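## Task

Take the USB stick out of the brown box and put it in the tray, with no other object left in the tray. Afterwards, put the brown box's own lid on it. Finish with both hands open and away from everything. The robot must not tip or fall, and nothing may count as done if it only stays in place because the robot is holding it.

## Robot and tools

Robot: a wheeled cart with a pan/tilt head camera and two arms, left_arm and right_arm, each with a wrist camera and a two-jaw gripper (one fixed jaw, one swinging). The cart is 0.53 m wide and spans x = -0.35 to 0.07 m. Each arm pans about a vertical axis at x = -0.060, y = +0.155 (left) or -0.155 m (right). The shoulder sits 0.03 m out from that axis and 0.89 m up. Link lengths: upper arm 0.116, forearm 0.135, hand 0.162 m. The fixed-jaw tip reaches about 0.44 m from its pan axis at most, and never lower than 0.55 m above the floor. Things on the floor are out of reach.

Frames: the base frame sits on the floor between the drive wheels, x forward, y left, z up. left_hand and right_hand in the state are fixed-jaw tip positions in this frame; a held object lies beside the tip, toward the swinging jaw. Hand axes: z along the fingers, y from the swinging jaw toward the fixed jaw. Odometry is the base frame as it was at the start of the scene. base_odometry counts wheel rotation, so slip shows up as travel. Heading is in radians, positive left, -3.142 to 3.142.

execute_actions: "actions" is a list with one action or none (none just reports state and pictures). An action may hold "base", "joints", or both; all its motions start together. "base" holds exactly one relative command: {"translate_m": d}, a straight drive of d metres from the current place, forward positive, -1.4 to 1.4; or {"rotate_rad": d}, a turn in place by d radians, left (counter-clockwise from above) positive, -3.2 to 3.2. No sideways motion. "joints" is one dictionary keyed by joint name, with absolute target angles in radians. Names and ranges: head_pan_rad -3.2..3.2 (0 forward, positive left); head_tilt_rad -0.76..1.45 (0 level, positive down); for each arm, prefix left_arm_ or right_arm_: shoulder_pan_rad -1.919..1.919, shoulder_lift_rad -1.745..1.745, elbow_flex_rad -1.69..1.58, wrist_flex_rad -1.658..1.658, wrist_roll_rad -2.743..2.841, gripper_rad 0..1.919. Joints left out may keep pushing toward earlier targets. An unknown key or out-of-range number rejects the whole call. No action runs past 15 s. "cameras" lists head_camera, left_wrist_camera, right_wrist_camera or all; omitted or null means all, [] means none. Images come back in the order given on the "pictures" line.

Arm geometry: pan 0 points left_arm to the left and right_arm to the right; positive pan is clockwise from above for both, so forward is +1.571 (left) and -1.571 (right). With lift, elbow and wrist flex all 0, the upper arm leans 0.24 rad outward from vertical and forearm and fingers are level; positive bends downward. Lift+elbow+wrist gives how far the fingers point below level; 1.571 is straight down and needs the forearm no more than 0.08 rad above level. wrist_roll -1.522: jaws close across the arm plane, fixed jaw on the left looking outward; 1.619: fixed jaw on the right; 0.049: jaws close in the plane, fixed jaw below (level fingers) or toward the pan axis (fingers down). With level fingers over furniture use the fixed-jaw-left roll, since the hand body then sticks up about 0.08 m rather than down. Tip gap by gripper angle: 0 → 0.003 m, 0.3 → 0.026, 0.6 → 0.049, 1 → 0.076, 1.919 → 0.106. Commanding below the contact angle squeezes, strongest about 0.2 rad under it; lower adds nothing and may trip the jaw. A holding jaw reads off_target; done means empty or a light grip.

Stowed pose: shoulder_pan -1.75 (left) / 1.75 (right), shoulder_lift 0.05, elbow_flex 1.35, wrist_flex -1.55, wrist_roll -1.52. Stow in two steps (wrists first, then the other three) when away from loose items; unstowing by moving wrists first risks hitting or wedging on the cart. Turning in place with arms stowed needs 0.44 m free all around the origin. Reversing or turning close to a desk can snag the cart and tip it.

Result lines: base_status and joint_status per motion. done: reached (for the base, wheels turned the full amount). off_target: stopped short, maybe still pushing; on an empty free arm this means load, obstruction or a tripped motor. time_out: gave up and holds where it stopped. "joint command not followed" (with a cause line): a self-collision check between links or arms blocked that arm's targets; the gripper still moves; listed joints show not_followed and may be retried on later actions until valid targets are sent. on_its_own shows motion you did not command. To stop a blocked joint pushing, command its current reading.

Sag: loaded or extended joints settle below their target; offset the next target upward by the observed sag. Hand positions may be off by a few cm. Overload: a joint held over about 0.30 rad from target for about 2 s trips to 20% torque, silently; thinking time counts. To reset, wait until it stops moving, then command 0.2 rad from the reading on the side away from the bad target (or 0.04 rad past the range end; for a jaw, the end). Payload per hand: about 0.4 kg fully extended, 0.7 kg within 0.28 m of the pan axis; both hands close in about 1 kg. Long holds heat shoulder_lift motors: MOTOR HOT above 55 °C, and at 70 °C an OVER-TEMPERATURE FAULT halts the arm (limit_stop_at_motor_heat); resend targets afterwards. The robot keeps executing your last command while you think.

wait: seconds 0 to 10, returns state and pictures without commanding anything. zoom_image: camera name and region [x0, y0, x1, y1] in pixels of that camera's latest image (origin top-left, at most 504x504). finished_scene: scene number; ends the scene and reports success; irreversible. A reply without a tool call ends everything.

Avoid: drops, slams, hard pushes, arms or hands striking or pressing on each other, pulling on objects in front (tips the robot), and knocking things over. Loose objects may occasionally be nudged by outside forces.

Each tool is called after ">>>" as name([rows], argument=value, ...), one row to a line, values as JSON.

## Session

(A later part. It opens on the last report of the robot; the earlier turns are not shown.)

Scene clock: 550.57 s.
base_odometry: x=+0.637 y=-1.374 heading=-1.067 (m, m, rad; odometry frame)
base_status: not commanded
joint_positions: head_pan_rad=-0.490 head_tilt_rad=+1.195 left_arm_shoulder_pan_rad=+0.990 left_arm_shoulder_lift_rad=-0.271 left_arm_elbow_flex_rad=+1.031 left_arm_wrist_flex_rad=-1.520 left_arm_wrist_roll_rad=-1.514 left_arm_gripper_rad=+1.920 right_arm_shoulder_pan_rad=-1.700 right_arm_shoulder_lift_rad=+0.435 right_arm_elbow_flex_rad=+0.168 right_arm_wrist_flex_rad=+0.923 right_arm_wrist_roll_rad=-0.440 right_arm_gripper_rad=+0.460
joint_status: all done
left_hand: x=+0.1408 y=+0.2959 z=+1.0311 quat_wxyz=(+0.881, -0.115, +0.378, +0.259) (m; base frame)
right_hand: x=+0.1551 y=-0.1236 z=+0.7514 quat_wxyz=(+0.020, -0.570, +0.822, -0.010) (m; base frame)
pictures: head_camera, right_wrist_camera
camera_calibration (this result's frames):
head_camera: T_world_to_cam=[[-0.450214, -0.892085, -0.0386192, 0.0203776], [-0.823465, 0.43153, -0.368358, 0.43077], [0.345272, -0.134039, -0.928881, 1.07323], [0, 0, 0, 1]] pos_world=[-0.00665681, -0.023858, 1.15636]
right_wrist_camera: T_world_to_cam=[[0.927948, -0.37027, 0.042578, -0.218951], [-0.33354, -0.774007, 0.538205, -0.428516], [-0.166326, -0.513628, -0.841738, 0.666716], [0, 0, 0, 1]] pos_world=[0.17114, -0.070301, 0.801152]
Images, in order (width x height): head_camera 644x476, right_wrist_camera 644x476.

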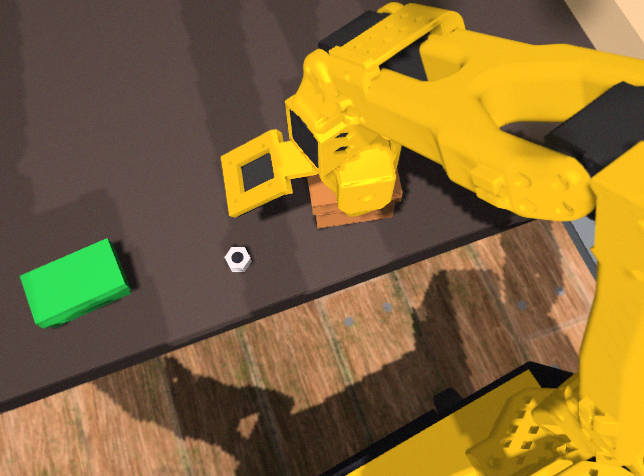

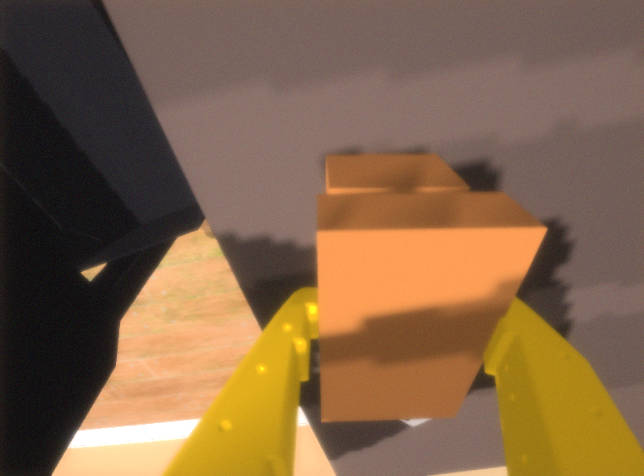

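>>> execute_actions([
  {"joints": {"right_arm_shoulder_pan_rad": -0.911, "right_arm_wrist_roll_rad": 0.568, "head_pan_rad": -0.6, "head_tilt_rad": 1.15}},
], cameras=["head_camera", "right_wrist_camera"])

Scene clock: 590.30 s.
base_odometry: x=+0.637 y=-1.374 heading=-1.067 (m, m, rad; odometry frame)
base_status: not commanded
joint_positions: head_pan_rad=-0.590 head_tilt_rad=+1.165 left_arm_shoulder_pan_rad=+0.990 left_arm_shoulder_lift_rad=-0.271 left_arm_elbow_flex_rad=+1.031 left_arm_wrist_flex_rad=-1.520 left_arm_wrist_roll_rad=-1.514 left_arm_gripper_rad=+1.920 right_arm_shoulder_pan_rad=-0.918 right_arm_shoulder_lift_rad=+0.434 right_arm_elbow_flex_rad=+0.168 right_arm_wrist_flex_rad=+0.923 right_arm_wrist_roll_rad=+0.557 right_arm_gripper_rad=+0.460
joint_status: all done
left_hand: x=+0.1408 y=+0.2959 z=+1.0311 quat_wxyz=(+0.881, -0.115, +0.378, +0.259) (m; base frame)
right_hand: x=+0.1105 y=-0.2907 z=+0.7517 quat_wxyz=(+0.005, -0.654, +0.756, -0.023) (m; base frame)
pictures: head_camera, right_wrist_camera
camera_calibration (this result's frames):
head_camera: T_world_to_cam=[[-0.536016, -0.843355, -0.0379209, 0.015541], [-0.766755, 0.505143, -0.396129, 0.465399], [0.353233, -0.183255, -0.917412, 1.0604], [0, 0, 0, 1]] pos_world=[-0.00938995, -0.0276626, 1.15777]
right_wrist_camera: T_world_to_cam=[[0.98563, -0.162988, 0.0443688, -0.186933], [-0.158674, -0.803249, 0.57412, -0.627706], [-0.0579356, -0.57291, -0.817568, 0.526348], [0, 0, 0, 1]] pos_world=[0.11514, -0.233122, 0.798998]
Images, in order (width x height): head_camera 644x476, right_wrist_camera 644x476.

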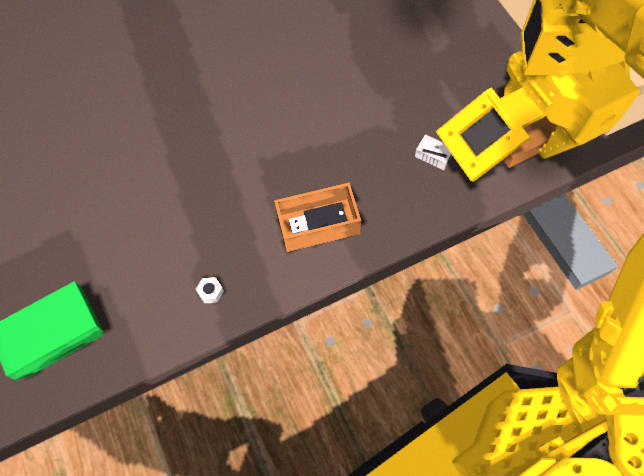

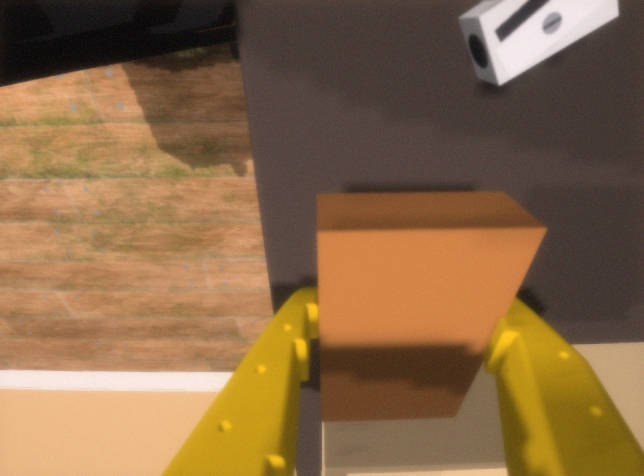

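>>> zoom_image(camera="head_camera", region=[260, 170, 380, 265])

Region (260, 170, 380, 265) of head_camera's 644x476 image, scaled by 4.200; it fills the top 399 rows of this view, and the rest is white.

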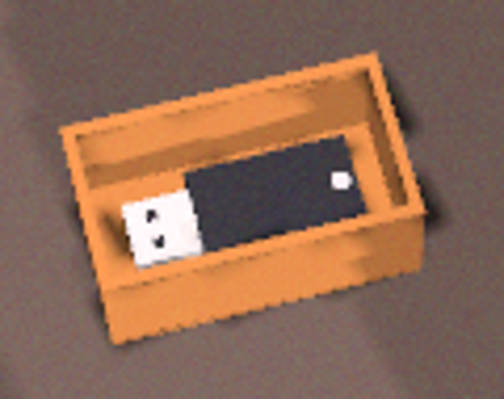

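>>> execute_actions([
  {"joints": {"right_arm_shoulder_lift_rad": 0.66, "right_arm_elbow_flex_rad": -0.05, "right_arm_wrist_flex_rad": 0.875, "head_pan_rad": -0.9, "head_tilt_rad": 1.05}},
], cameras=["head_camera", "right_wrist_camera"])

Scene clock: 711.27 s.
base_odometry: x=+0.637 y=-1.374 heading=-1.067 (m, m, rad; odometry frame)
base_status: not commanded
joint_positions: head_pan_rad=-0.890 head_tilt_rad=+1.065 left_arm_shoulder_pan_rad=+0.990 left_arm_shoulder_lift_rad=-0.271 left_arm_elbow_flex_rad=+1.031 left_arm_wrist_flex_rad=-1.520 left_arm_wrist_roll_rad=-1.514 left_arm_gripper_rad=+1.920 right_arm_shoulder_pan_rad=-0.918 right_arm_shoulder_lift_rad=+0.676 right_arm_elbow_flex_rad=-0.024 right_arm_wrist_flex_rad=+0.880 right_arm_wrist_roll_rad=+0.557 right_arm_gripper_rad=+0.460
joint_status: all done
left_hand: x=+0.1408 y=+0.2959 z=+1.0311 quat_wxyz=(+0.881, -0.115, +0.378, +0.259) (m; base frame)
right_hand: x=+0.1221 y=-0.2995 z=+0.7259 quat_wxyz=(+0.004, -0.654, +0.756, -0.019) (m; base frame)
pictures: head_camera, right_wrist_camera
camera_calibration (this result's frames):
head_camera: T_world_to_cam=[[-0.758992, -0.650139, -0.0353519, 0.00210428], [-0.555426, 0.674842, -0.485892, 0.578649], [0.339755, -0.349153, -0.873303, 1.009], [0, 0, 0, 1]] pos_world=[-0.0198171, -0.0368345, 1.1624]
right_wrist_camera: T_world_to_cam=[[0.98588, -0.163179, 0.0376025, -0.193792], [-0.155184, -0.805917, 0.571328, -0.617366], [-0.0629245, -0.569096, -0.81986, 0.504297], [0, 0, 0, 1]] pos_world=[0.126983, -0.242175, 0.773459]
Images, in order (width x height): head_camera 644x476, right_wrist_camera 644x476.

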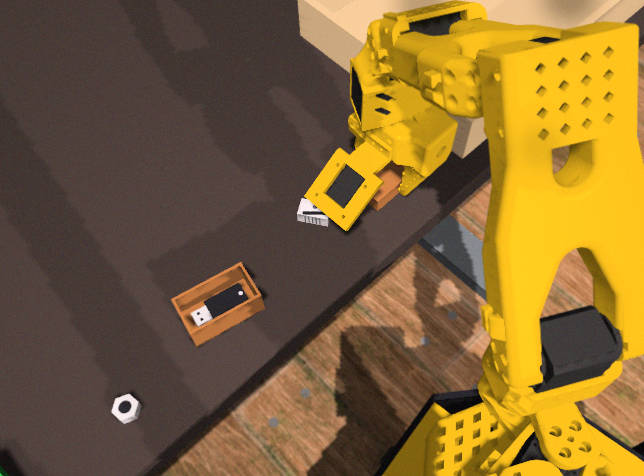

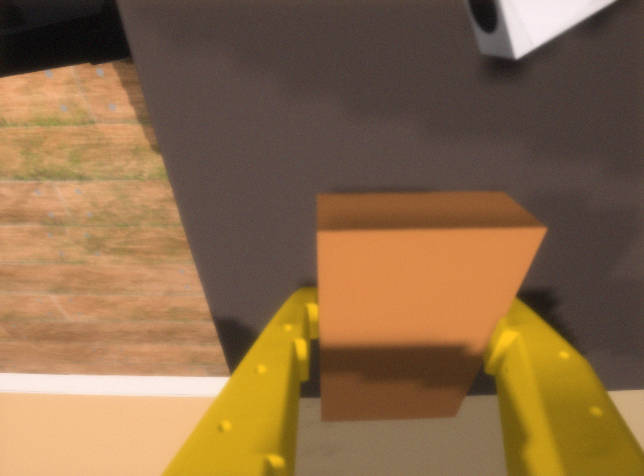

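>>> execute_actions([
  {"joints": {"right_arm_shoulder_lift_rad": 0.692, "right_arm_elbow_flex_rad": -0.054, "right_arm_wrist_flex_rad": 0.846}},
], cameras=["right_wrist_camera"])

Scene clock: 722.17 s.
base_odometry: x=+0.637 y=-1.374 heading=-1.067 (m, m, rad; odometry frame)
base_status: not commanded
joint_positions: head_pan_rad=-0.890 head_tilt_rad=+1.065 left_arm_shoulder_pan_rad=+0.990 left_arm_shoulder_lift_rad=-0.271 left_arm_elbow_flex_rad=+1.031 left_arm_wrist_flex_rad=-1.520 left_arm_wrist_roll_rad=-1.514 left_arm_gripper_rad=+1.920 right_arm_shoulder_pan_rad=-0.918 right_arm_shoulder_lift_rad=+0.701 right_arm_elbow_flex_rad=-0.030 right_arm_wrist_flex_rad=+0.856 right_arm_wrist_roll_rad=+0.557 right_arm_gripper_rad=+0.460
joint_status: all done
left_hand: x=+0.1408 y=+0.2959 z=+1.0311 quat_wxyz=(+0.881, -0.115, +0.378, +0.259) (m; base frame)
right_hand: x=+0.1231 y=-0.3003 z=+0.7216 quat_wxyz=(+0.005, -0.654, +0.756, -0.022) (m; base frame)
pictures: right_wrist_camera
camera_calibration (this result's frames):
right_wrist_camera: T_world_to_cam=[[0.985683, -0.163029, 0.0430158, -0.198555], [-0.157974, -0.803784, 0.573564, -0.615987], [-0.0589323, -0.572148, -0.818031, 0.497675], [0, 0, 0, 1]] pos_world=[0.127732, -0.242747, 0.768963]
Images, in order (width x height): right_wrist_camera 644x476.

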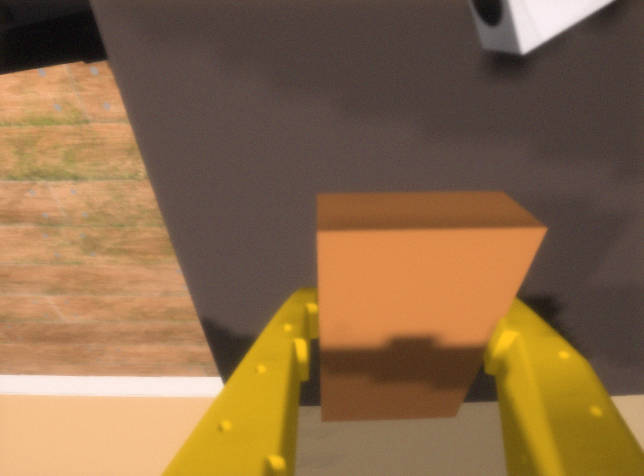

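>>> execute_actions([
  {"joints": {"right_arm_gripper_rad": 0.72}},
], cameras=["right_wrist_camera"])

Scene clock: 727.03 s.
base_odometry: x=+0.637 y=-1.374 heading=-1.067 (m, m, rad; odometry frame)
base_status: not commanded
joint_positions: head_pan_rad=-0.890 head_tilt_rad=+1.065 left_arm_shoulder_pan_rad=+0.990 left_arm_shoulder_lift_rad=-0.271 left_arm_elbow_flex_rad=+1.031 left_arm_wrist_flex_rad=-1.520 left_arm_wrist_roll_rad=-1.514 left_arm_gripper_rad=+1.920 right_arm_shoulder_pan_rad=-0.918 right_arm_shoulder_lift_rad=+0.701 right_arm_elbow_flex_rad=-0.030 right_arm_wrist_flex_rad=+0.856 right_arm_wrist_roll_rad=+0.557 right_arm_gripper_rad=+0.709
joint_status: all done
left_hand: x=+0.1408 y=+0.2959 z=+1.0311 quat_wxyz=(+0.881, -0.115, +0.378, +0.259) (m; base frame)
right_hand: x=+0.1231 y=-0.3003 z=+0.7216 quat_wxyz=(+0.005, -0.654, +0.756, -0.022) (m; base frame)
pictures: right_wrist_camera
camera_calibration (this result's frames):
right_wrist_camera: T_world_to_cam=[[0.985683, -0.163029, 0.0430158, -0.198555], [-0.157974, -0.803784, 0.573564, -0.615987], [-0.0589323, -0.572148, -0.818031, 0.497675], [0, 0, 0, 1]] pos_world=[0.127732, -0.242747, 0.768963]
Images, in order (width x height): right_wrist_camera 644x476.

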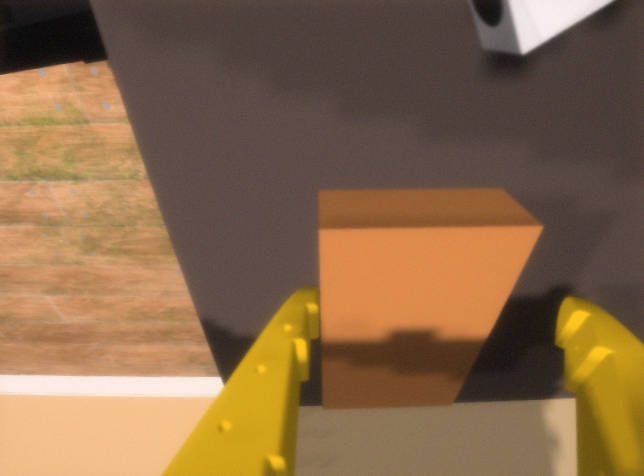

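>>> zoom_image(camera="right_wrist_camera", region=[290, 170, 570, 430])

Region (290, 170, 570, 430) of right_wrist_camera's 644x476 image, scaled by 1.800; it fills the top 468 rows of this view, and the rest is white.

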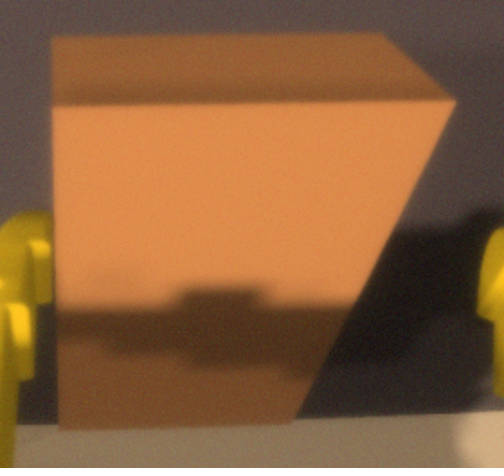

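>>> execute_actions([
  {"joints": {"right_arm_shoulder_lift_rad": 0.48, "right_arm_elbow_flex_rad": -0.021, "right_arm_wrist_flex_rad": 1.053}},
], cameras=[])

>>> execute_actions([
  {"joints": {"right_arm_shoulder_pan_rad": -1.76, "right_arm_wrist_roll_rad": -0.504, "head_pan_rad": -0.55, "head_tilt_rad": 1.15}},
], cameras=["head_camera", "right_wrist_camera"])

Scene clock: 847.93 s.
base_odometry: x=+0.637 y=-1.374 heading=-1.067 (m, m, rad; odometry frame)
base_status: not commanded
joint_positions: head_pan_rad=-0.890 head_tilt_rad=+1.065 left_arm_shoulder_pan_rad=+0.990 left_arm_shoulder_lift_rad=-0.271 left_arm_elbow_flex_rad=+1.031 left_arm_wrist_flex_rad=-1.520 left_arm_wrist_roll_rad=-1.514 left_arm_gripper_rad=+1.920 right_arm_shoulder_pan_rad=-0.918 right_arm_shoulder_lift_rad=+0.527 right_arm_elbow_flex_rad=-0.019 right_arm_wrist_flex_rad=+1.048 right_arm_wrist_roll_rad=+0.557 right_arm_gripper_rad=+0.711
joint_status: all done
left_hand: x=+0.1408 y=+0.2959 z=+1.0311 quat_wxyz=(+0.881, -0.115, +0.378, +0.259) (m; base frame)
right_hand: x=+0.1180 y=-0.2964 z=+0.7555 quat_wxyz=(+0.002, -0.654, +0.756, -0.008) (m; base frame)
pictures: none
No camera images: the call's "cameras" was empty. Leave "cameras" out to get every camera's image.

Scene clock: 849.50 s.
base_odometry: x=+0.637 y=-1.374 heading=-1.067 (m, m, rad; odometry frame)
base_status: not commanded
joint_positions: head_pan_rad=-0.560 head_tilt_rad=+1.145 left_arm_shoulder_pan_rad=+0.990 left_arm_shoulder_lift_rad=-0.271 left_arm_elbow_flex_rad=+1.031 left_arm_wrist_flex_rad=-1.520 left_arm_wrist_roll_rad=-1.514 left_arm_gripper_rad=+1.920 right_arm_shoulder_pan_rad=-1.753 right_arm_shoulder_lift_rad=+0.527 right_arm_elbow_flex_rad=-0.019 right_arm_wrist_flex_rad=+1.048 right_arm_wrist_roll_rad=-0.493 right_arm_gripper_rad=+0.711
joint_status: all done
left_hand: x=+0.1408 y=+0.2959 z=+1.0311 quat_wxyz=(+0.881, -0.115, +0.378, +0.259) (m; base frame)
right_hand: x=+0.1628 y=-0.1103 z=+0.7555 quat_wxyz=(+0.007, -0.569, +0.822, -0.003) (m; base frame)
pictures: head_camera, right_wrist_camera
camera_calibration (this result's frames):
head_camera: T_world_to_cam=[[-0.509839, -0.859455, -0.0374367, 0.0162141], [-0.774689, 0.477606, -0.414427, 0.486087], [0.374061, -0.182289, -0.909312, 1.05205], [0, 0, 0, 1]] pos_world=[-0.0086998, -0.026445, 1.1587]
right_wrist_camera: T_world_to_cam=[[0.928246, -0.37159, 0.0167188, -0.201984], [-0.318914, -0.771918, 0.549942, -0.428893], [-0.191447, -0.515814, -0.835035, 0.677115], [0, 0, 0, 1]] pos_world=[0.180343, -0.0568598, 0.804658]
Images, in order (width x height): head_camera 644x476, right_wrist_camera 644x476.

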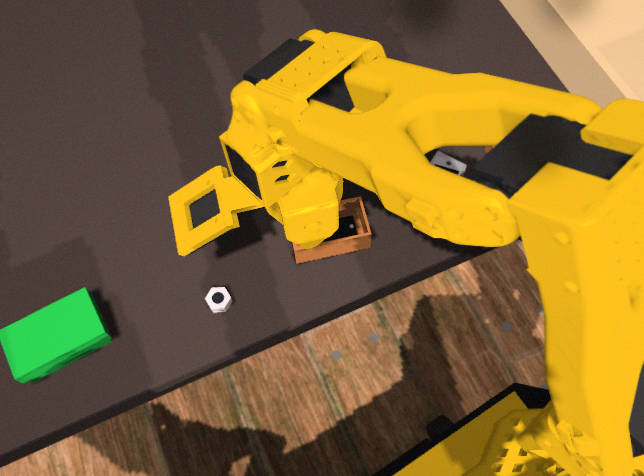

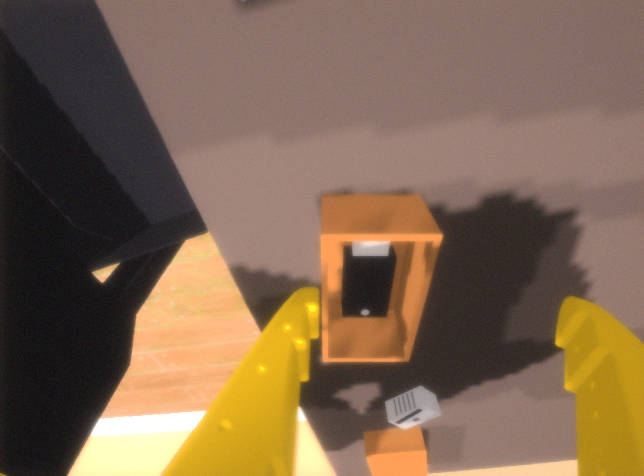

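>>> zoom_image(camera="right_wrist_camera", region=[285, 180, 475, 380])

Region (285, 180, 475, 380) of right_wrist_camera's 644x476 image, scaled by 2.520; it fills the left 479 columns of this view, and the rest is white.

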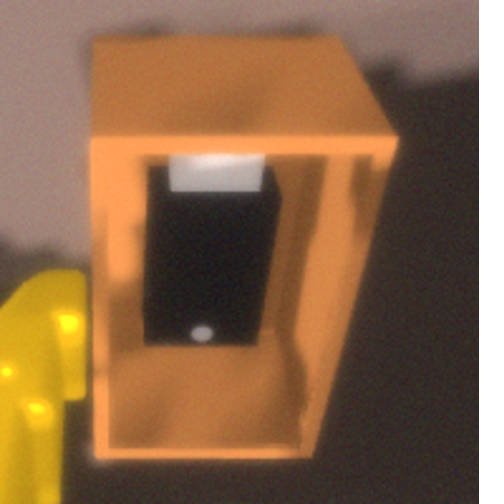

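>>> execute_actions([
  {"joints": {"right_arm_shoulder_pan_rad": -1.763, "right_arm_shoulder_lift_rad": 0.535, "right_arm_elbow_flex_rad": 0.045, "right_arm_wrist_flex_rad": 0.943, "right_arm_wrist_roll_rad": -0.468}},
], cameras=["right_wrist_camera"])

Scene clock: 893.87 s.
base_odometry: x=+0.637 y=-1.374 heading=-1.067 (m, m, rad; odometry frame)
base_status: not commanded
joint_positions: head_pan_rad=-0.560 head_tilt_rad=+1.145 left_arm_shoulder_pan_rad=+0.990 left_arm_shoulder_lift_rad=-0.271 left_arm_elbow_flex_rad=+1.031 left_arm_wrist_flex_rad=-1.520 left_arm_wrist_roll_rad=-1.514 left_arm_gripper_rad=+1.920 right_arm_shoulder_pan_rad=-1.757 right_arm_shoulder_lift_rad=+0.550 right_arm_elbow_flex_rad=+0.048 right_arm_wrist_flex_rad=+0.949 right_arm_wrist_roll_rad=-0.478 right_arm_gripper_rad=+0.711
joint_status: all done
left_hand: x=+0.1408 y=+0.2959 z=+1.0311 quat_wxyz=(+0.881, -0.115, +0.378, +0.259) (m; base frame)
right_hand: x=+0.1597 y=-0.1099 z=+0.7430 quat_wxyz=(+0.010, -0.577, +0.817, -0.005) (m; base frame)
pictures: right_wrist_camera
camera_calibration (this result's frames):
right_wrist_camera: T_world_to_cam=[[0.935319, -0.353033, 0.0233914, -0.202821], [-0.307618, -0.778775, 0.546699, -0.422836], [-0.174786, -0.518533, -0.837002, 0.664744], [0, 0, 0, 1]] pos_world=[0.175819, -0.0562048, 0.792301]
Images, in order (width x height): right_wrist_camera 644x476.

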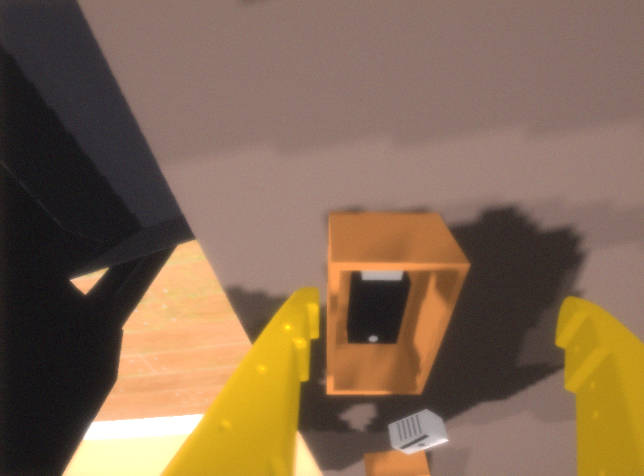

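>>> execute_actions([
  {"joints": {"right_arm_shoulder_lift_rad": 0.629, "right_arm_wrist_flex_rad": 0.846}},
], cameras=["right_wrist_camera"])

Scene clock: 901.83 s.
base_odometry: x=+0.637 y=-1.374 heading=-1.067 (m, m, rad; odometry frame)
base_status: not commanded
joint_positions: head_pan_rad=-0.560 head_tilt_rad=+1.145 left_arm_shoulder_pan_rad=+0.990 left_arm_shoulder_lift_rad=-0.271 left_arm_elbow_flex_rad=+1.031 left_arm_wrist_flex_rad=-1.520 left_arm_wrist_roll_rad=-1.514 left_arm_gripper_rad=+1.920 right_arm_shoulder_pan_rad=-1.757 right_arm_shoulder_lift_rad=+0.642 right_arm_elbow_flex_rad=+0.048 right_arm_wrist_flex_rad=+0.851 right_arm_wrist_roll_rad=-0.478 right_arm_gripper_rad=+0.711
joint_status: all done
left_hand: x=+0.1408 y=+0.2959 z=+1.0311 quat_wxyz=(+0.881, -0.115, +0.378, +0.259) (m; base frame)
right_hand: x=+0.1607 y=-0.1097 z=+0.7248 quat_wxyz=(+0.013, -0.577, +0.817, -0.006) (m; base frame)
pictures: right_wrist_camera
camera_calibration (this result's frames):
right_wrist_camera: T_world_to_cam=[[0.935162, -0.353062, 0.028629, -0.207054], [-0.310906, -0.779396, 0.543948, -0.409983], [-0.169734, -0.517581, -0.83863, 0.650281], [0, 0, 0, 1]] pos_world=[0.176538, -0.056069, 0.774283]
Images, in order (width x height): right_wrist_camera 644x476.

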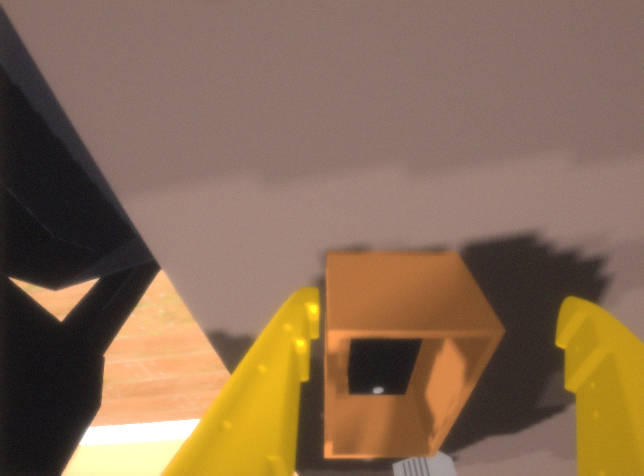

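>>> execute_actions([
  {"joints": {"right_arm_gripper_rad": 0.27}},
], cameras=["head_camera", "right_wrist_camera"])

Scene clock: 906.33 s.
base_odometry: x=+0.637 y=-1.374 heading=-1.067 (m, m, rad; odometry frame)
base_status: not commanded
joint_positions: head_pan_rad=-0.560 head_tilt_rad=+1.145 left_arm_shoulder_pan_rad=+0.990 left_arm_shoulder_lift_rad=-0.271 left_arm_elbow_flex_rad=+1.031 left_arm_wrist_flex_rad=-1.520 left_arm_wrist_roll_rad=-1.514 left_arm_gripper_rad=+1.920 right_arm_shoulder_pan_rad=-1.757 right_arm_shoulder_lift_rad=+0.642 right_arm_elbow_flex_rad=+0.048 right_arm_wrist_flex_rad=+0.851 right_arm_wrist_roll_rad=-0.478 right_arm_gripper_rad=+0.380
joint_status: right_arm_gripper_rad off_target (ended at +0.380, target +0.270)
left_hand: x=+0.1408 y=+0.2959 z=+1.0311 quat_wxyz=(+0.881, -0.115, +0.378, +0.259) (m; base frame)
right_hand: x=+0.1607 y=-0.1097 z=+0.7248 quat_wxyz=(+0.013, -0.577, +0.817, -0.006) (m; base frame)
pictures: head_camera, right_wrist_camera
camera_calibration (this result's frames):
head_camera: T_world_to_cam=[[-0.50983, -0.85946, -0.0374369, 0.0162147], [-0.774696, 0.4776, -0.414421, 0.48608], [0.374058, -0.182282, -0.909315, 1.05206], [0, 0, 0, 1]] pos_world=[-0.00869948, -0.0264447, 1.1587]
right_wrist_camera: T_world_to_cam=[[0.935162, -0.353062, 0.028629, -0.207054], [-0.310906, -0.779396, 0.543948, -0.409983], [-0.169734, -0.517581, -0.83863, 0.650281], [0, 0, 0, 1]] pos_world=[0.176538, -0.056069, 0.774283]
Images, in order (width x height): head_camera 644x476, right_wrist_camera 644x476.

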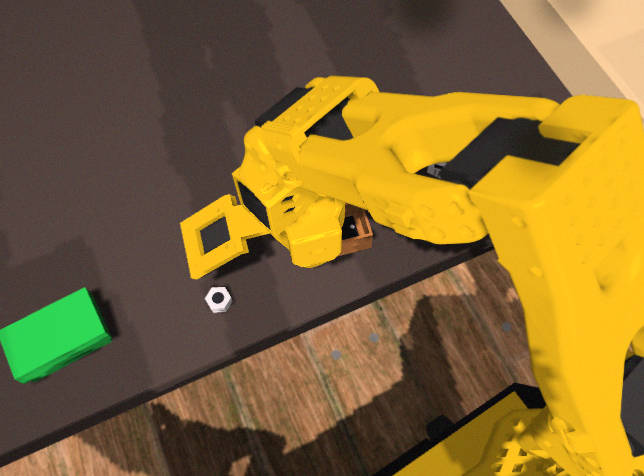

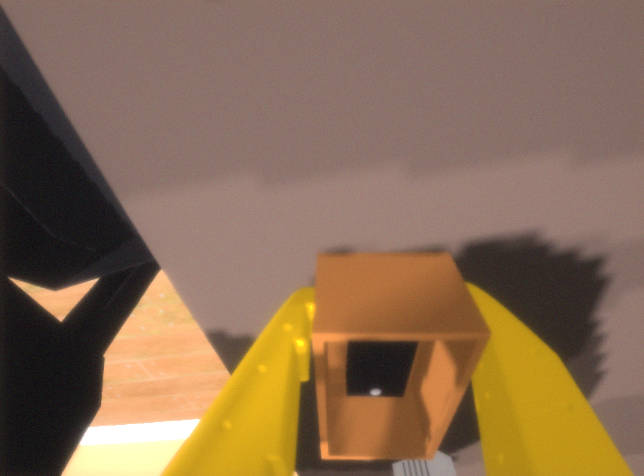

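>>> execute_actions([
  {"joints": {"right_arm_shoulder_lift_rad": 0.416, "right_arm_wrist_flex_rad": 1.03, "right_arm_gripper_rad": 0.23}},
], cameras=["right_wrist_camera"])

Scene clock: 959.73 s.
base_odometry: x=+0.637 y=-1.374 heading=-1.067 (m, m, rad; odometry frame)
base_status: not commanded
joint_positions: head_pan_rad=-0.560 head_tilt_rad=+1.145 left_arm_shoulder_pan_rad=+0.990 left_arm_shoulder_lift_rad=-0.271 left_arm_elbow_flex_rad=+1.031 left_arm_wrist_flex_rad=-1.520 left_arm_wrist_roll_rad=-1.514 left_arm_gripper_rad=+1.920 right_arm_shoulder_pan_rad=-1.757 right_arm_shoulder_lift_rad=+0.464 right_arm_elbow_flex_rad=+0.048 right_arm_wrist_flex_rad=+1.025 right_arm_wrist_roll_rad=-0.478 right_arm_gripper_rad=+0.376
joint_status: right_arm_gripper_rad off_target (ended at +0.376, target +0.230); the others done
left_hand: x=+0.1408 y=+0.2959 z=+1.0311 quat_wxyz=(+0.881, -0.115, +0.378, +0.259) (m; base frame)
right_hand: x=+0.1599 y=-0.1099 z=+0.7598 quat_wxyz=(+0.015, -0.577, +0.816, -0.007) (m; base frame)
pictures: right_wrist_camera
camera_calibration (this result's frames):
right_wrist_camera: T_world_to_cam=[[0.935023, -0.353088, 0.0325565, -0.210286], [-0.313362, -0.779859, 0.541872, -0.427504], [-0.165939, -0.516865, -0.83983, 0.679813], [0, 0, 0, 1]] pos_world=[0.175467, -0.0562711, 0.809426]
Images, in order (width x height): right_wrist_camera 644x476.

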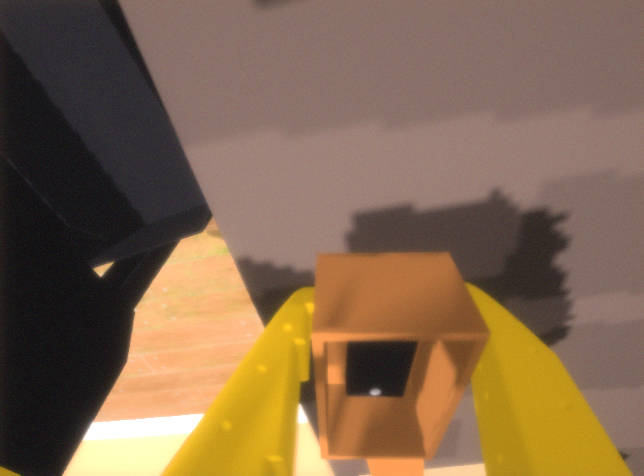

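>>> execute_actions(actions=[])

Scene clock: 984.57 s.
base_odometry: x=+0.637 y=-1.374 heading=-1.067 (m, m, rad; odometry frame)
base_status: not commanded
joint_positions: head_pan_rad=-0.560 head_tilt_rad=+1.145 left_arm_shoulder_pan_rad=+0.990 left_arm_shoulder_lift_rad=-0.271 left_arm_elbow_flex_rad=+1.031 left_arm_wrist_flex_rad=-1.520 left_arm_wrist_roll_rad=-1.514 left_arm_gripper_rad=+1.920 right_arm_shoulder_pan_rad=-1.757 right_arm_shoulder_lift_rad=+0.464 right_arm_elbow_flex_rad=+0.048 right_arm_wrist_flex_rad=+1.025 right_arm_wrist_roll_rad=-0.478 right_arm_gripper_rad=+0.376
joint_status: right_arm_gripper_rad off_target (ended at +0.376, target +0.230); the others done
left_hand: x=+0.1408 y=+0.2959 z=+1.0311 quat_wxyz=(+0.881, -0.115, +0.378, +0.259) (m; base frame)
right_hand: x=+0.1599 y=-0.1099 z=+0.7598 quat_wxyz=(+0.015, -0.577, +0.816, -0.007) (m; base frame)
pictures: head_camera, left_wrist_camera, right_wrist_camera
camera_calibration (this result's frames):
head_camera: T_world_to_cam=[[-0.50983, -0.85946, -0.0374369, 0.0162147], [-0.774696, 0.4776, -0.414421, 0.48608], [0.374058, -0.182282, -0.909315, 1.05206], [0, 0, 0, 1]] pos_world=[-0.00869948, -0.0264447, 1.1587]
left_wrist_camera: T_world_to_cam=[[0.514684, -0.856502, 0.038796, 0.13537], [0.212132, 0.0833694, -0.973678, 0.975021], [0.830723, 0.509366, 0.2246, -0.433287], [0, 0, 0, 1]] pos_world=[0.0834354, 0.255359, 1.04142]
right_wrist_camera: T_world_to_cam=[[0.935023, -0.353088, 0.0325565, -0.210286], [-0.313362, -0.779859, 0.541872, -0.427504], [-0.165939, -0.516865, -0.83983, 0.679813], [0, 0, 0, 1]] pos_world=[0.175467, -0.0562711, 0.809426]
Images, in order (width x height): head_camera 644x476, left_wrist_camera 644x476, right_wrist_camera 644x476.

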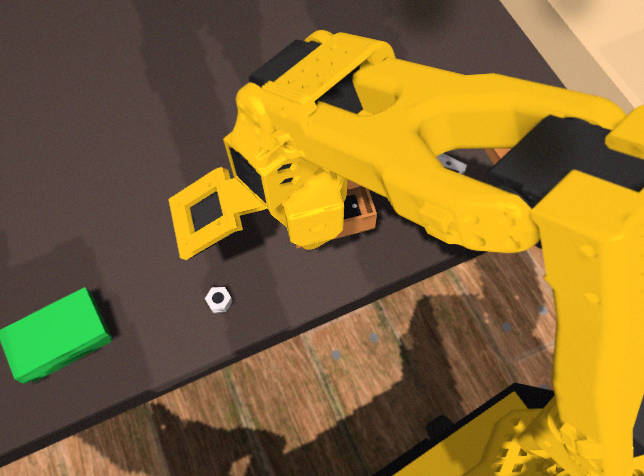

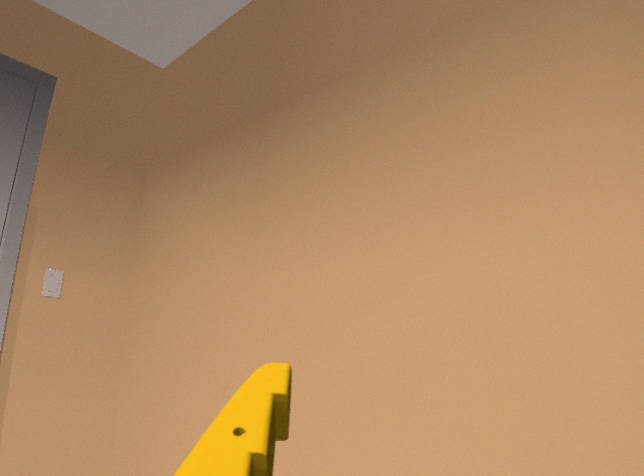

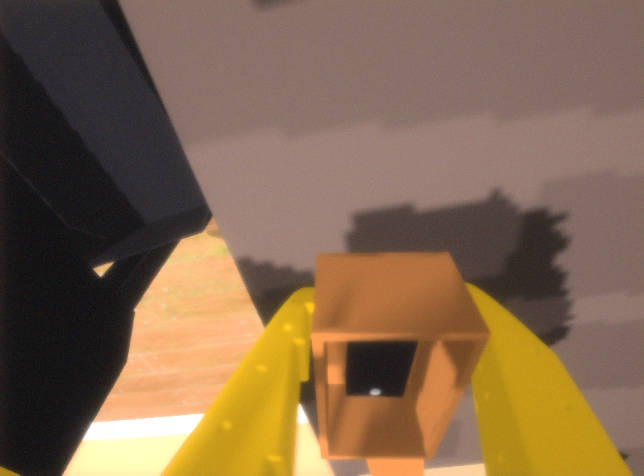

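>>> execute_actions([
  {"base": {"translate_m": -0.10}, "joints": {"right_arm_shoulder_pan_rad": -1.564, "right_arm_wrist_roll_rad": -1.544, "right_arm_wrist_flex_rad": -0.29, "head_pan_rad": -0.46, "head_tilt_rad": 0.9}},
], cameras=["head_camera", "right_wrist_camera"])

Scene clock: 1106.23 s.
base_odometry: x=+0.588 y=-1.287 heading=-1.066 (m, m, rad; odometry frame)
base_status: done
joint_positions: head_pan_rad=-0.470 head_tilt_rad=+0.915 left_arm_shoulder_pan_rad=+0.990 left_arm_shoulder_lift_rad=-0.271 left_arm_elbow_flex_rad=+1.031 left_arm_wrist_flex_rad=-1.520 left_arm_wrist_roll_rad=-1.514 left_arm_gripper_rad=+1.920 right_arm_shoulder_pan_rad=-1.570 right_arm_shoulder_lift_rad=+0.464 right_arm_elbow_flex_rad=+0.053 right_arm_wrist_flex_rad=-0.275 right_arm_wrist_roll_rad=-1.535 right_arm_gripper_rad=+0.376
joint_status: all done
left_hand: x=+0.1408 y=+0.2959 z=+1.0311 quat_wxyz=(+0.881, -0.115, +0.378, +0.259) (m; base frame)
right_hand: x=+0.3215 y=-0.1476 z=+0.8813 quat_wxyz=(+0.616, +0.005, +0.787, +0.004) (m; base frame)
pictures: head_camera, right_wrist_camera
camera_calibration (this result's frames):
head_camera: T_world_to_cam=[[-0.423432, -0.905403, -0.0308372, 0.0126792], [-0.708671, 0.352247, -0.611316, 0.71581], [0.56435, -0.236997, -0.790786, 0.924574], [0, 0, 0, 1]] pos_world=[-0.00914033, -0.0215404, 1.16912]
right_wrist_camera: T_world_to_cam=[[-0.0123024, -0.99943, -0.0314249, -0.113062], [-0.739744, 0.030242, -0.672209, 0.854504], [0.672776, 0.0149766, -0.739694, 0.509744], [0, 0, 0, 1]] pos_world=[0.287779, -0.146474, 0.947907]
Images, in order (width x height): head_camera 644x476, right_wrist_camera 644x476.

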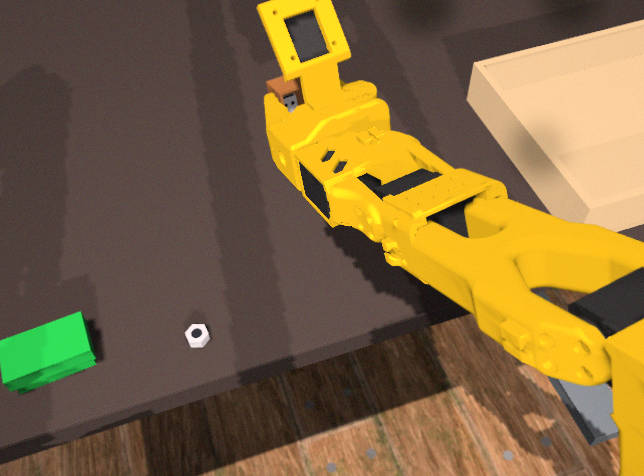

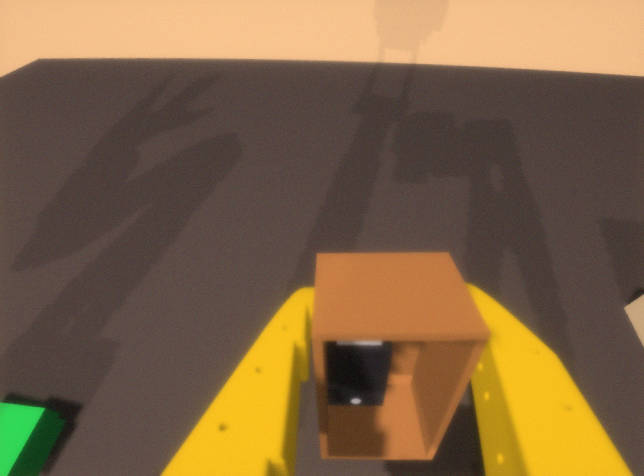

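>>> execute_actions([
  {"joints": {"right_arm_shoulder_lift_rad": 0.98, "right_arm_elbow_flex_rad": -0.185, "right_arm_wrist_flex_rad": -0.76}},
], cameras=["head_camera", "right_wrist_camera"])

Scene clock: 1112.40 s.
base_odometry: x=+0.588 y=-1.287 heading=-1.066 (m, m, rad; odometry frame)
base_status: not commanded
joint_positions: head_pan_rad=-0.470 head_tilt_rad=+0.915 left_arm_shoulder_pan_rad=+0.990 left_arm_shoulder_lift_rad=-0.271 left_arm_elbow_flex_rad=+1.031 left_arm_wrist_flex_rad=-1.520 left_arm_wrist_roll_rad=-1.514 left_arm_gripper_rad=+1.920 right_arm_shoulder_pan_rad=-1.570 right_arm_shoulder_lift_rad=+1.004 right_arm_elbow_flex_rad=-0.153 right_arm_wrist_flex_rad=-0.746 right_arm_wrist_roll_rad=-1.535 right_arm_gripper_rad=+0.376
joint_status: all done
left_hand: x=+0.1408 y=+0.2959 z=+1.0311 quat_wxyz=(+0.881, -0.115, +0.378, +0.259) (m; base frame)
right_hand: x=+0.3328 y=-0.1476 z=+0.8156 quat_wxyz=(+0.669, +0.005, +0.743, +0.004) (m; base frame)
pictures: head_camera, right_wrist_camera
camera_calibration (this result's frames):
head_camera: T_world_to_cam=[[-0.423432, -0.905403, -0.0308372, 0.0126792], [-0.708671, 0.352247, -0.611316, 0.715809], [0.564349, -0.236997, -0.790786, 0.924574], [0, 0, 0, 1]] pos_world=[-0.00914033, -0.0215404, 1.16912]
right_wrist_camera: T_world_to_cam=[[-0.00791771, -0.999434, -0.0327088, -0.115407], [-0.641372, 0.0301711, -0.766637, 0.863024], [0.767189, 0.0149085, -0.641248, 0.34183], [0, 0, 0, 1]] pos_world=[0.290357, -0.146476, 0.877049]
Images, in order (width x height): head_camera 644x476, right_wrist_camera 644x476.

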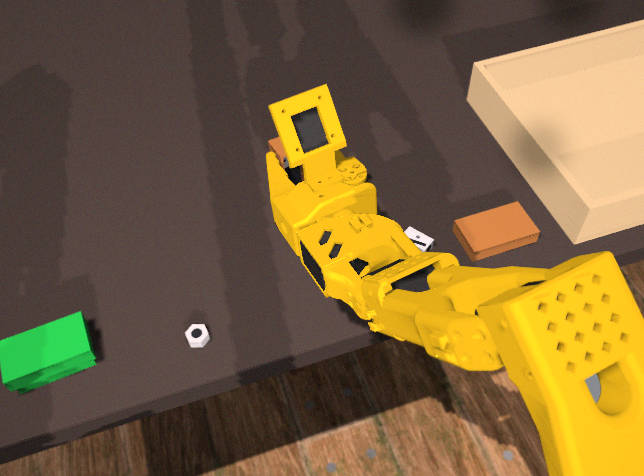

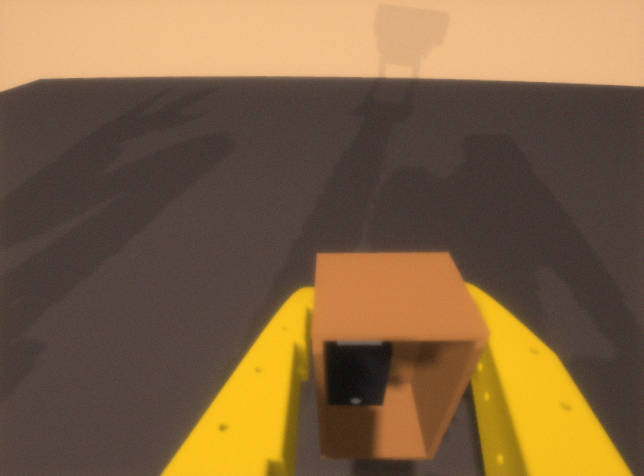

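>>> execute_actions([
  {"joints": {"right_arm_shoulder_lift_rad": 1.296, "right_arm_elbow_flex_rad": -0.289, "right_arm_wrist_flex_rad": -1.099}},
], cameras=["head_camera", "right_wrist_camera"])

Scene clock: 1120.57 s.
base_odometry: x=+0.588 y=-1.287 heading=-1.066 (m, m, rad; odometry frame)
base_status: not commanded
joint_positions: head_pan_rad=-0.470 head_tilt_rad=+0.915 left_arm_shoulder_pan_rad=+0.990 left_arm_shoulder_lift_rad=-0.271 left_arm_elbow_flex_rad=+1.031 left_arm_wrist_flex_rad=-1.520 left_arm_wrist_roll_rad=-1.514 left_arm_gripper_rad=+1.920 right_arm_shoulder_pan_rad=-1.570 right_arm_shoulder_lift_rad=+1.320 right_arm_elbow_flex_rad=-0.260 right_arm_wrist_flex_rad=-1.085 right_arm_wrist_roll_rad=-1.535 right_arm_gripper_rad=+0.376
joint_status: all done
left_hand: x=+0.1408 y=+0.2959 z=+1.0311 quat_wxyz=(+0.881, -0.115, +0.378, +0.259) (m; base frame)
right_hand: x=+0.3174 y=-0.1475 z=+0.7834 quat_wxyz=(+0.716, +0.005, +0.698, +0.004) (m; base frame)
pictures: head_camera, right_wrist_camera
camera_calibration (this result's frames):
head_camera: T_world_to_cam=[[-0.423432, -0.905403, -0.0308372, 0.0126792], [-0.708671, 0.352247, -0.611316, 0.71581], [0.56435, -0.236997, -0.790786, 0.924574], [0, 0, 0, 1]] pos_world=[-0.00914033, -0.0215404, 1.16912]
right_wrist_camera: T_world_to_cam=[[-0.00360385, -0.999437, -0.0333669, -0.117425], [-0.53625, 0.0300953, -0.843522, 0.855275], [0.844051, 0.0148531, -0.536056, 0.226235], [0, 0, 0, 1]] pos_world=[0.267264, -0.146459, 0.8388]
Images, in order (width x height): head_camera 644x476, right_wrist_camera 644x476.

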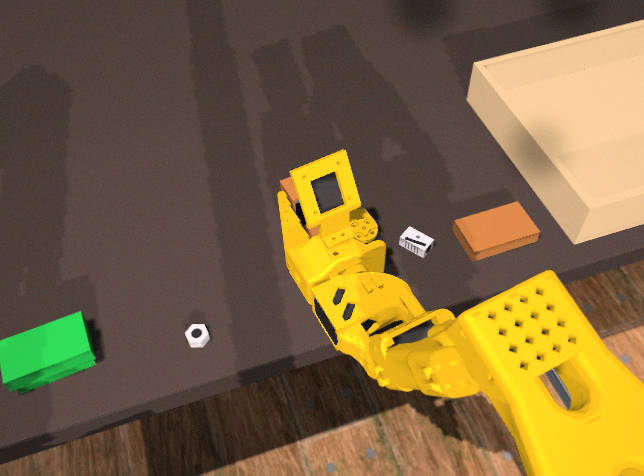

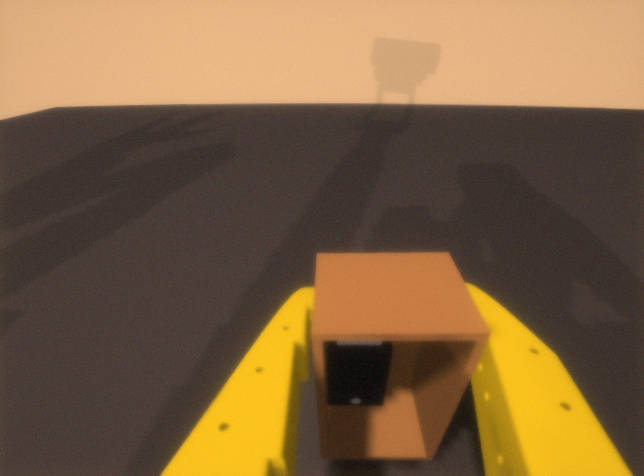

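>>> execute_actions([
  {"joints": {"right_arm_shoulder_lift_rad": 1.497, "right_arm_elbow_flex_rad": -0.406, "right_arm_wrist_flex_rad": -1.309}},
], cameras=["head_camera", "right_wrist_camera"])

Scene clock: 1136.23 s.
base_odometry: x=+0.588 y=-1.287 heading=-1.066 (m, m, rad; odometry frame)
base_status: not commanded
joint_positions: head_pan_rad=-0.470 head_tilt_rad=+0.915 left_arm_shoulder_pan_rad=+0.990 left_arm_shoulder_lift_rad=-0.271 left_arm_elbow_flex_rad=+1.031 left_arm_wrist_flex_rad=-1.520 left_arm_wrist_roll_rad=-1.514 left_arm_gripper_rad=+1.920 right_arm_shoulder_pan_rad=-1.570 right_arm_shoulder_lift_rad=+1.518 right_arm_elbow_flex_rad=-0.380 right_arm_wrist_flex_rad=-1.295 right_arm_wrist_roll_rad=-1.535 right_arm_gripper_rad=+0.376
joint_status: all done
left_hand: x=+0.1408 y=+0.2959 z=+1.0311 quat_wxyz=(+0.881, -0.115, +0.378, +0.259) (m; base frame)
right_hand: x=+0.3041 y=-0.1475 z=+0.7765 quat_wxyz=(+0.760, +0.004, +0.650, +0.005) (m; base frame)
pictures: head_camera, right_wrist_camera
camera_calibration (this result's frames):
head_camera: T_world_to_cam=[[-0.423432, -0.905403, -0.0308372, 0.0126792], [-0.708671, 0.352247, -0.611316, 0.715809], [0.564349, -0.236997, -0.790786, 0.924574], [0, 0, 0, 1]] pos_world=[-0.00914033, -0.0215404, 1.16912]
right_wrist_camera: T_world_to_cam=[[0.000810288, -0.99944, -0.0334562, -0.118967], [-0.420633, 0.0300119, -0.906734, 0.856276], [0.90723, 0.0148075, -0.420373, 0.124643], [0, 0, 0, 1]] pos_world=[0.247195, -0.146445, 0.824831]
Images, in order (width x height): head_camera 644x476, right_wrist_camera 644x476.

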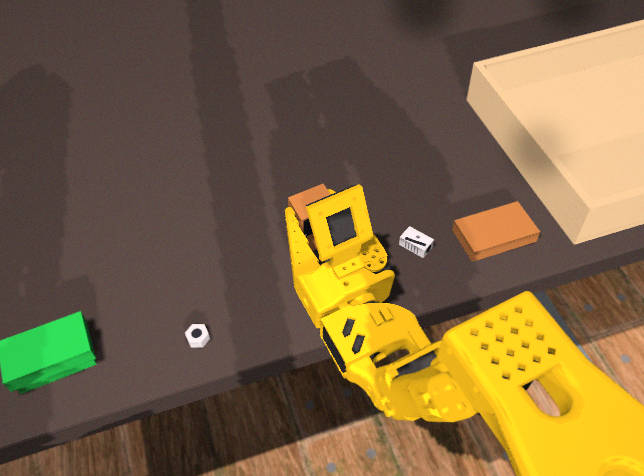

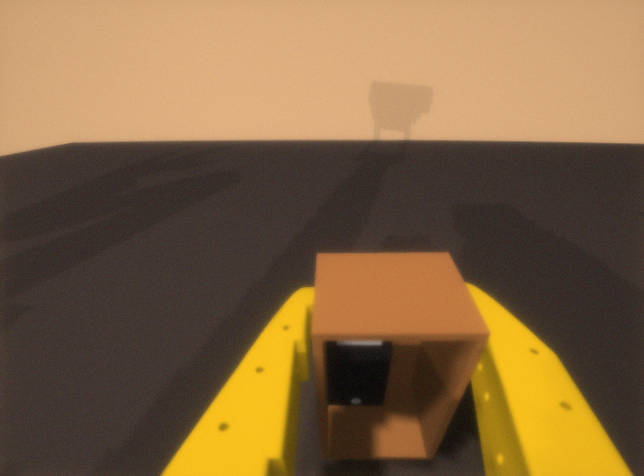

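>>> execute_actions([
  {"joints": {"right_arm_shoulder_lift_rad": 1.63, "right_arm_elbow_flex_rad": -0.527, "right_arm_wrist_flex_rad": -1.408}},
], cameras=["head_camera", "right_wrist_camera"])

Scene clock: 1154.57 s.
base_odometry: x=+0.588 y=-1.287 heading=-1.066 (m, m, rad; odometry frame)
base_status: not commanded
joint_positions: head_pan_rad=-0.470 head_tilt_rad=+0.915 left_arm_shoulder_pan_rad=+0.990 left_arm_shoulder_lift_rad=-0.271 left_arm_elbow_flex_rad=+1.031 left_arm_wrist_flex_rad=-1.520 left_arm_wrist_roll_rad=-1.514 left_arm_gripper_rad=+1.920 right_arm_shoulder_pan_rad=-1.570 right_arm_shoulder_lift_rad=+1.650 right_arm_elbow_flex_rad=-0.501 right_arm_wrist_flex_rad=-1.395 right_arm_wrist_roll_rad=-1.535 right_arm_gripper_rad=+0.376
joint_status: all done
left_hand: x=+0.1408 y=+0.2959 z=+1.0311 quat_wxyz=(+0.881, -0.115, +0.378, +0.259) (m; base frame)
right_hand: x=+0.2961 y=-0.1475 z=+0.7751 quat_wxyz=(+0.788, +0.004, +0.615, +0.005) (m; base frame)
pictures: head_camera, right_wrist_camera
camera_calibration (this result's frames):
head_camera: T_world_to_cam=[[-0.423432, -0.905403, -0.0308372, 0.0126792], [-0.708671, 0.352247, -0.611316, 0.715809], [0.564349, -0.236997, -0.790786, 0.924574], [0, 0, 0, 1]] pos_world=[-0.00914033, -0.0215404, 1.16912]
right_wrist_camera: T_world_to_cam=[[0.00377694, -0.999442, -0.0331879, -0.12009], [-0.338403, 0.0299526, -0.940524, 0.853421], [0.940994, 0.0147832, -0.338101, 0.0575436], [0, 0, 0, 1]] pos_world=[0.235106, -0.146436, 0.818133]
Images, in order (width x height): head_camera 644x476, right_wrist_camera 644x476.

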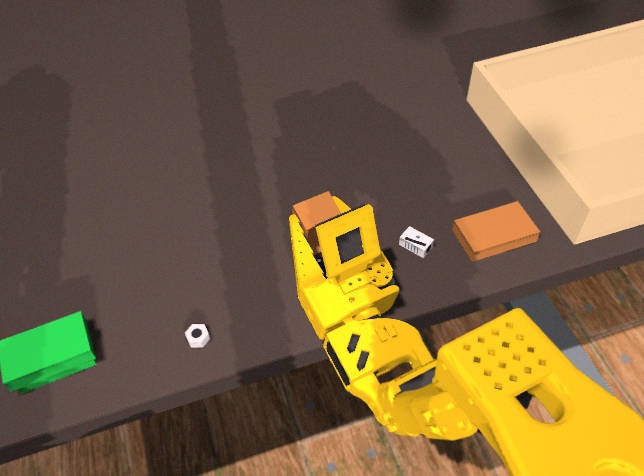

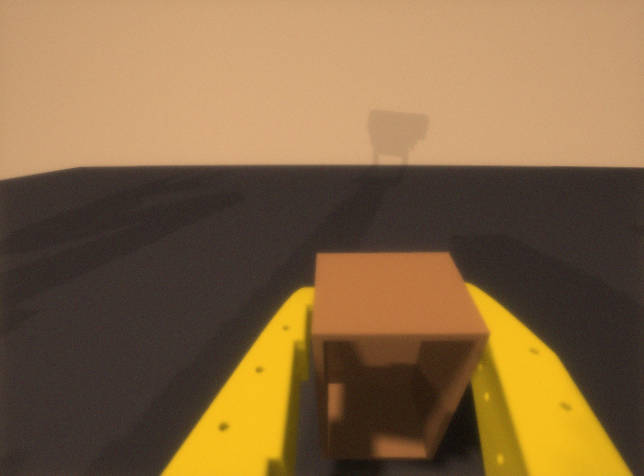

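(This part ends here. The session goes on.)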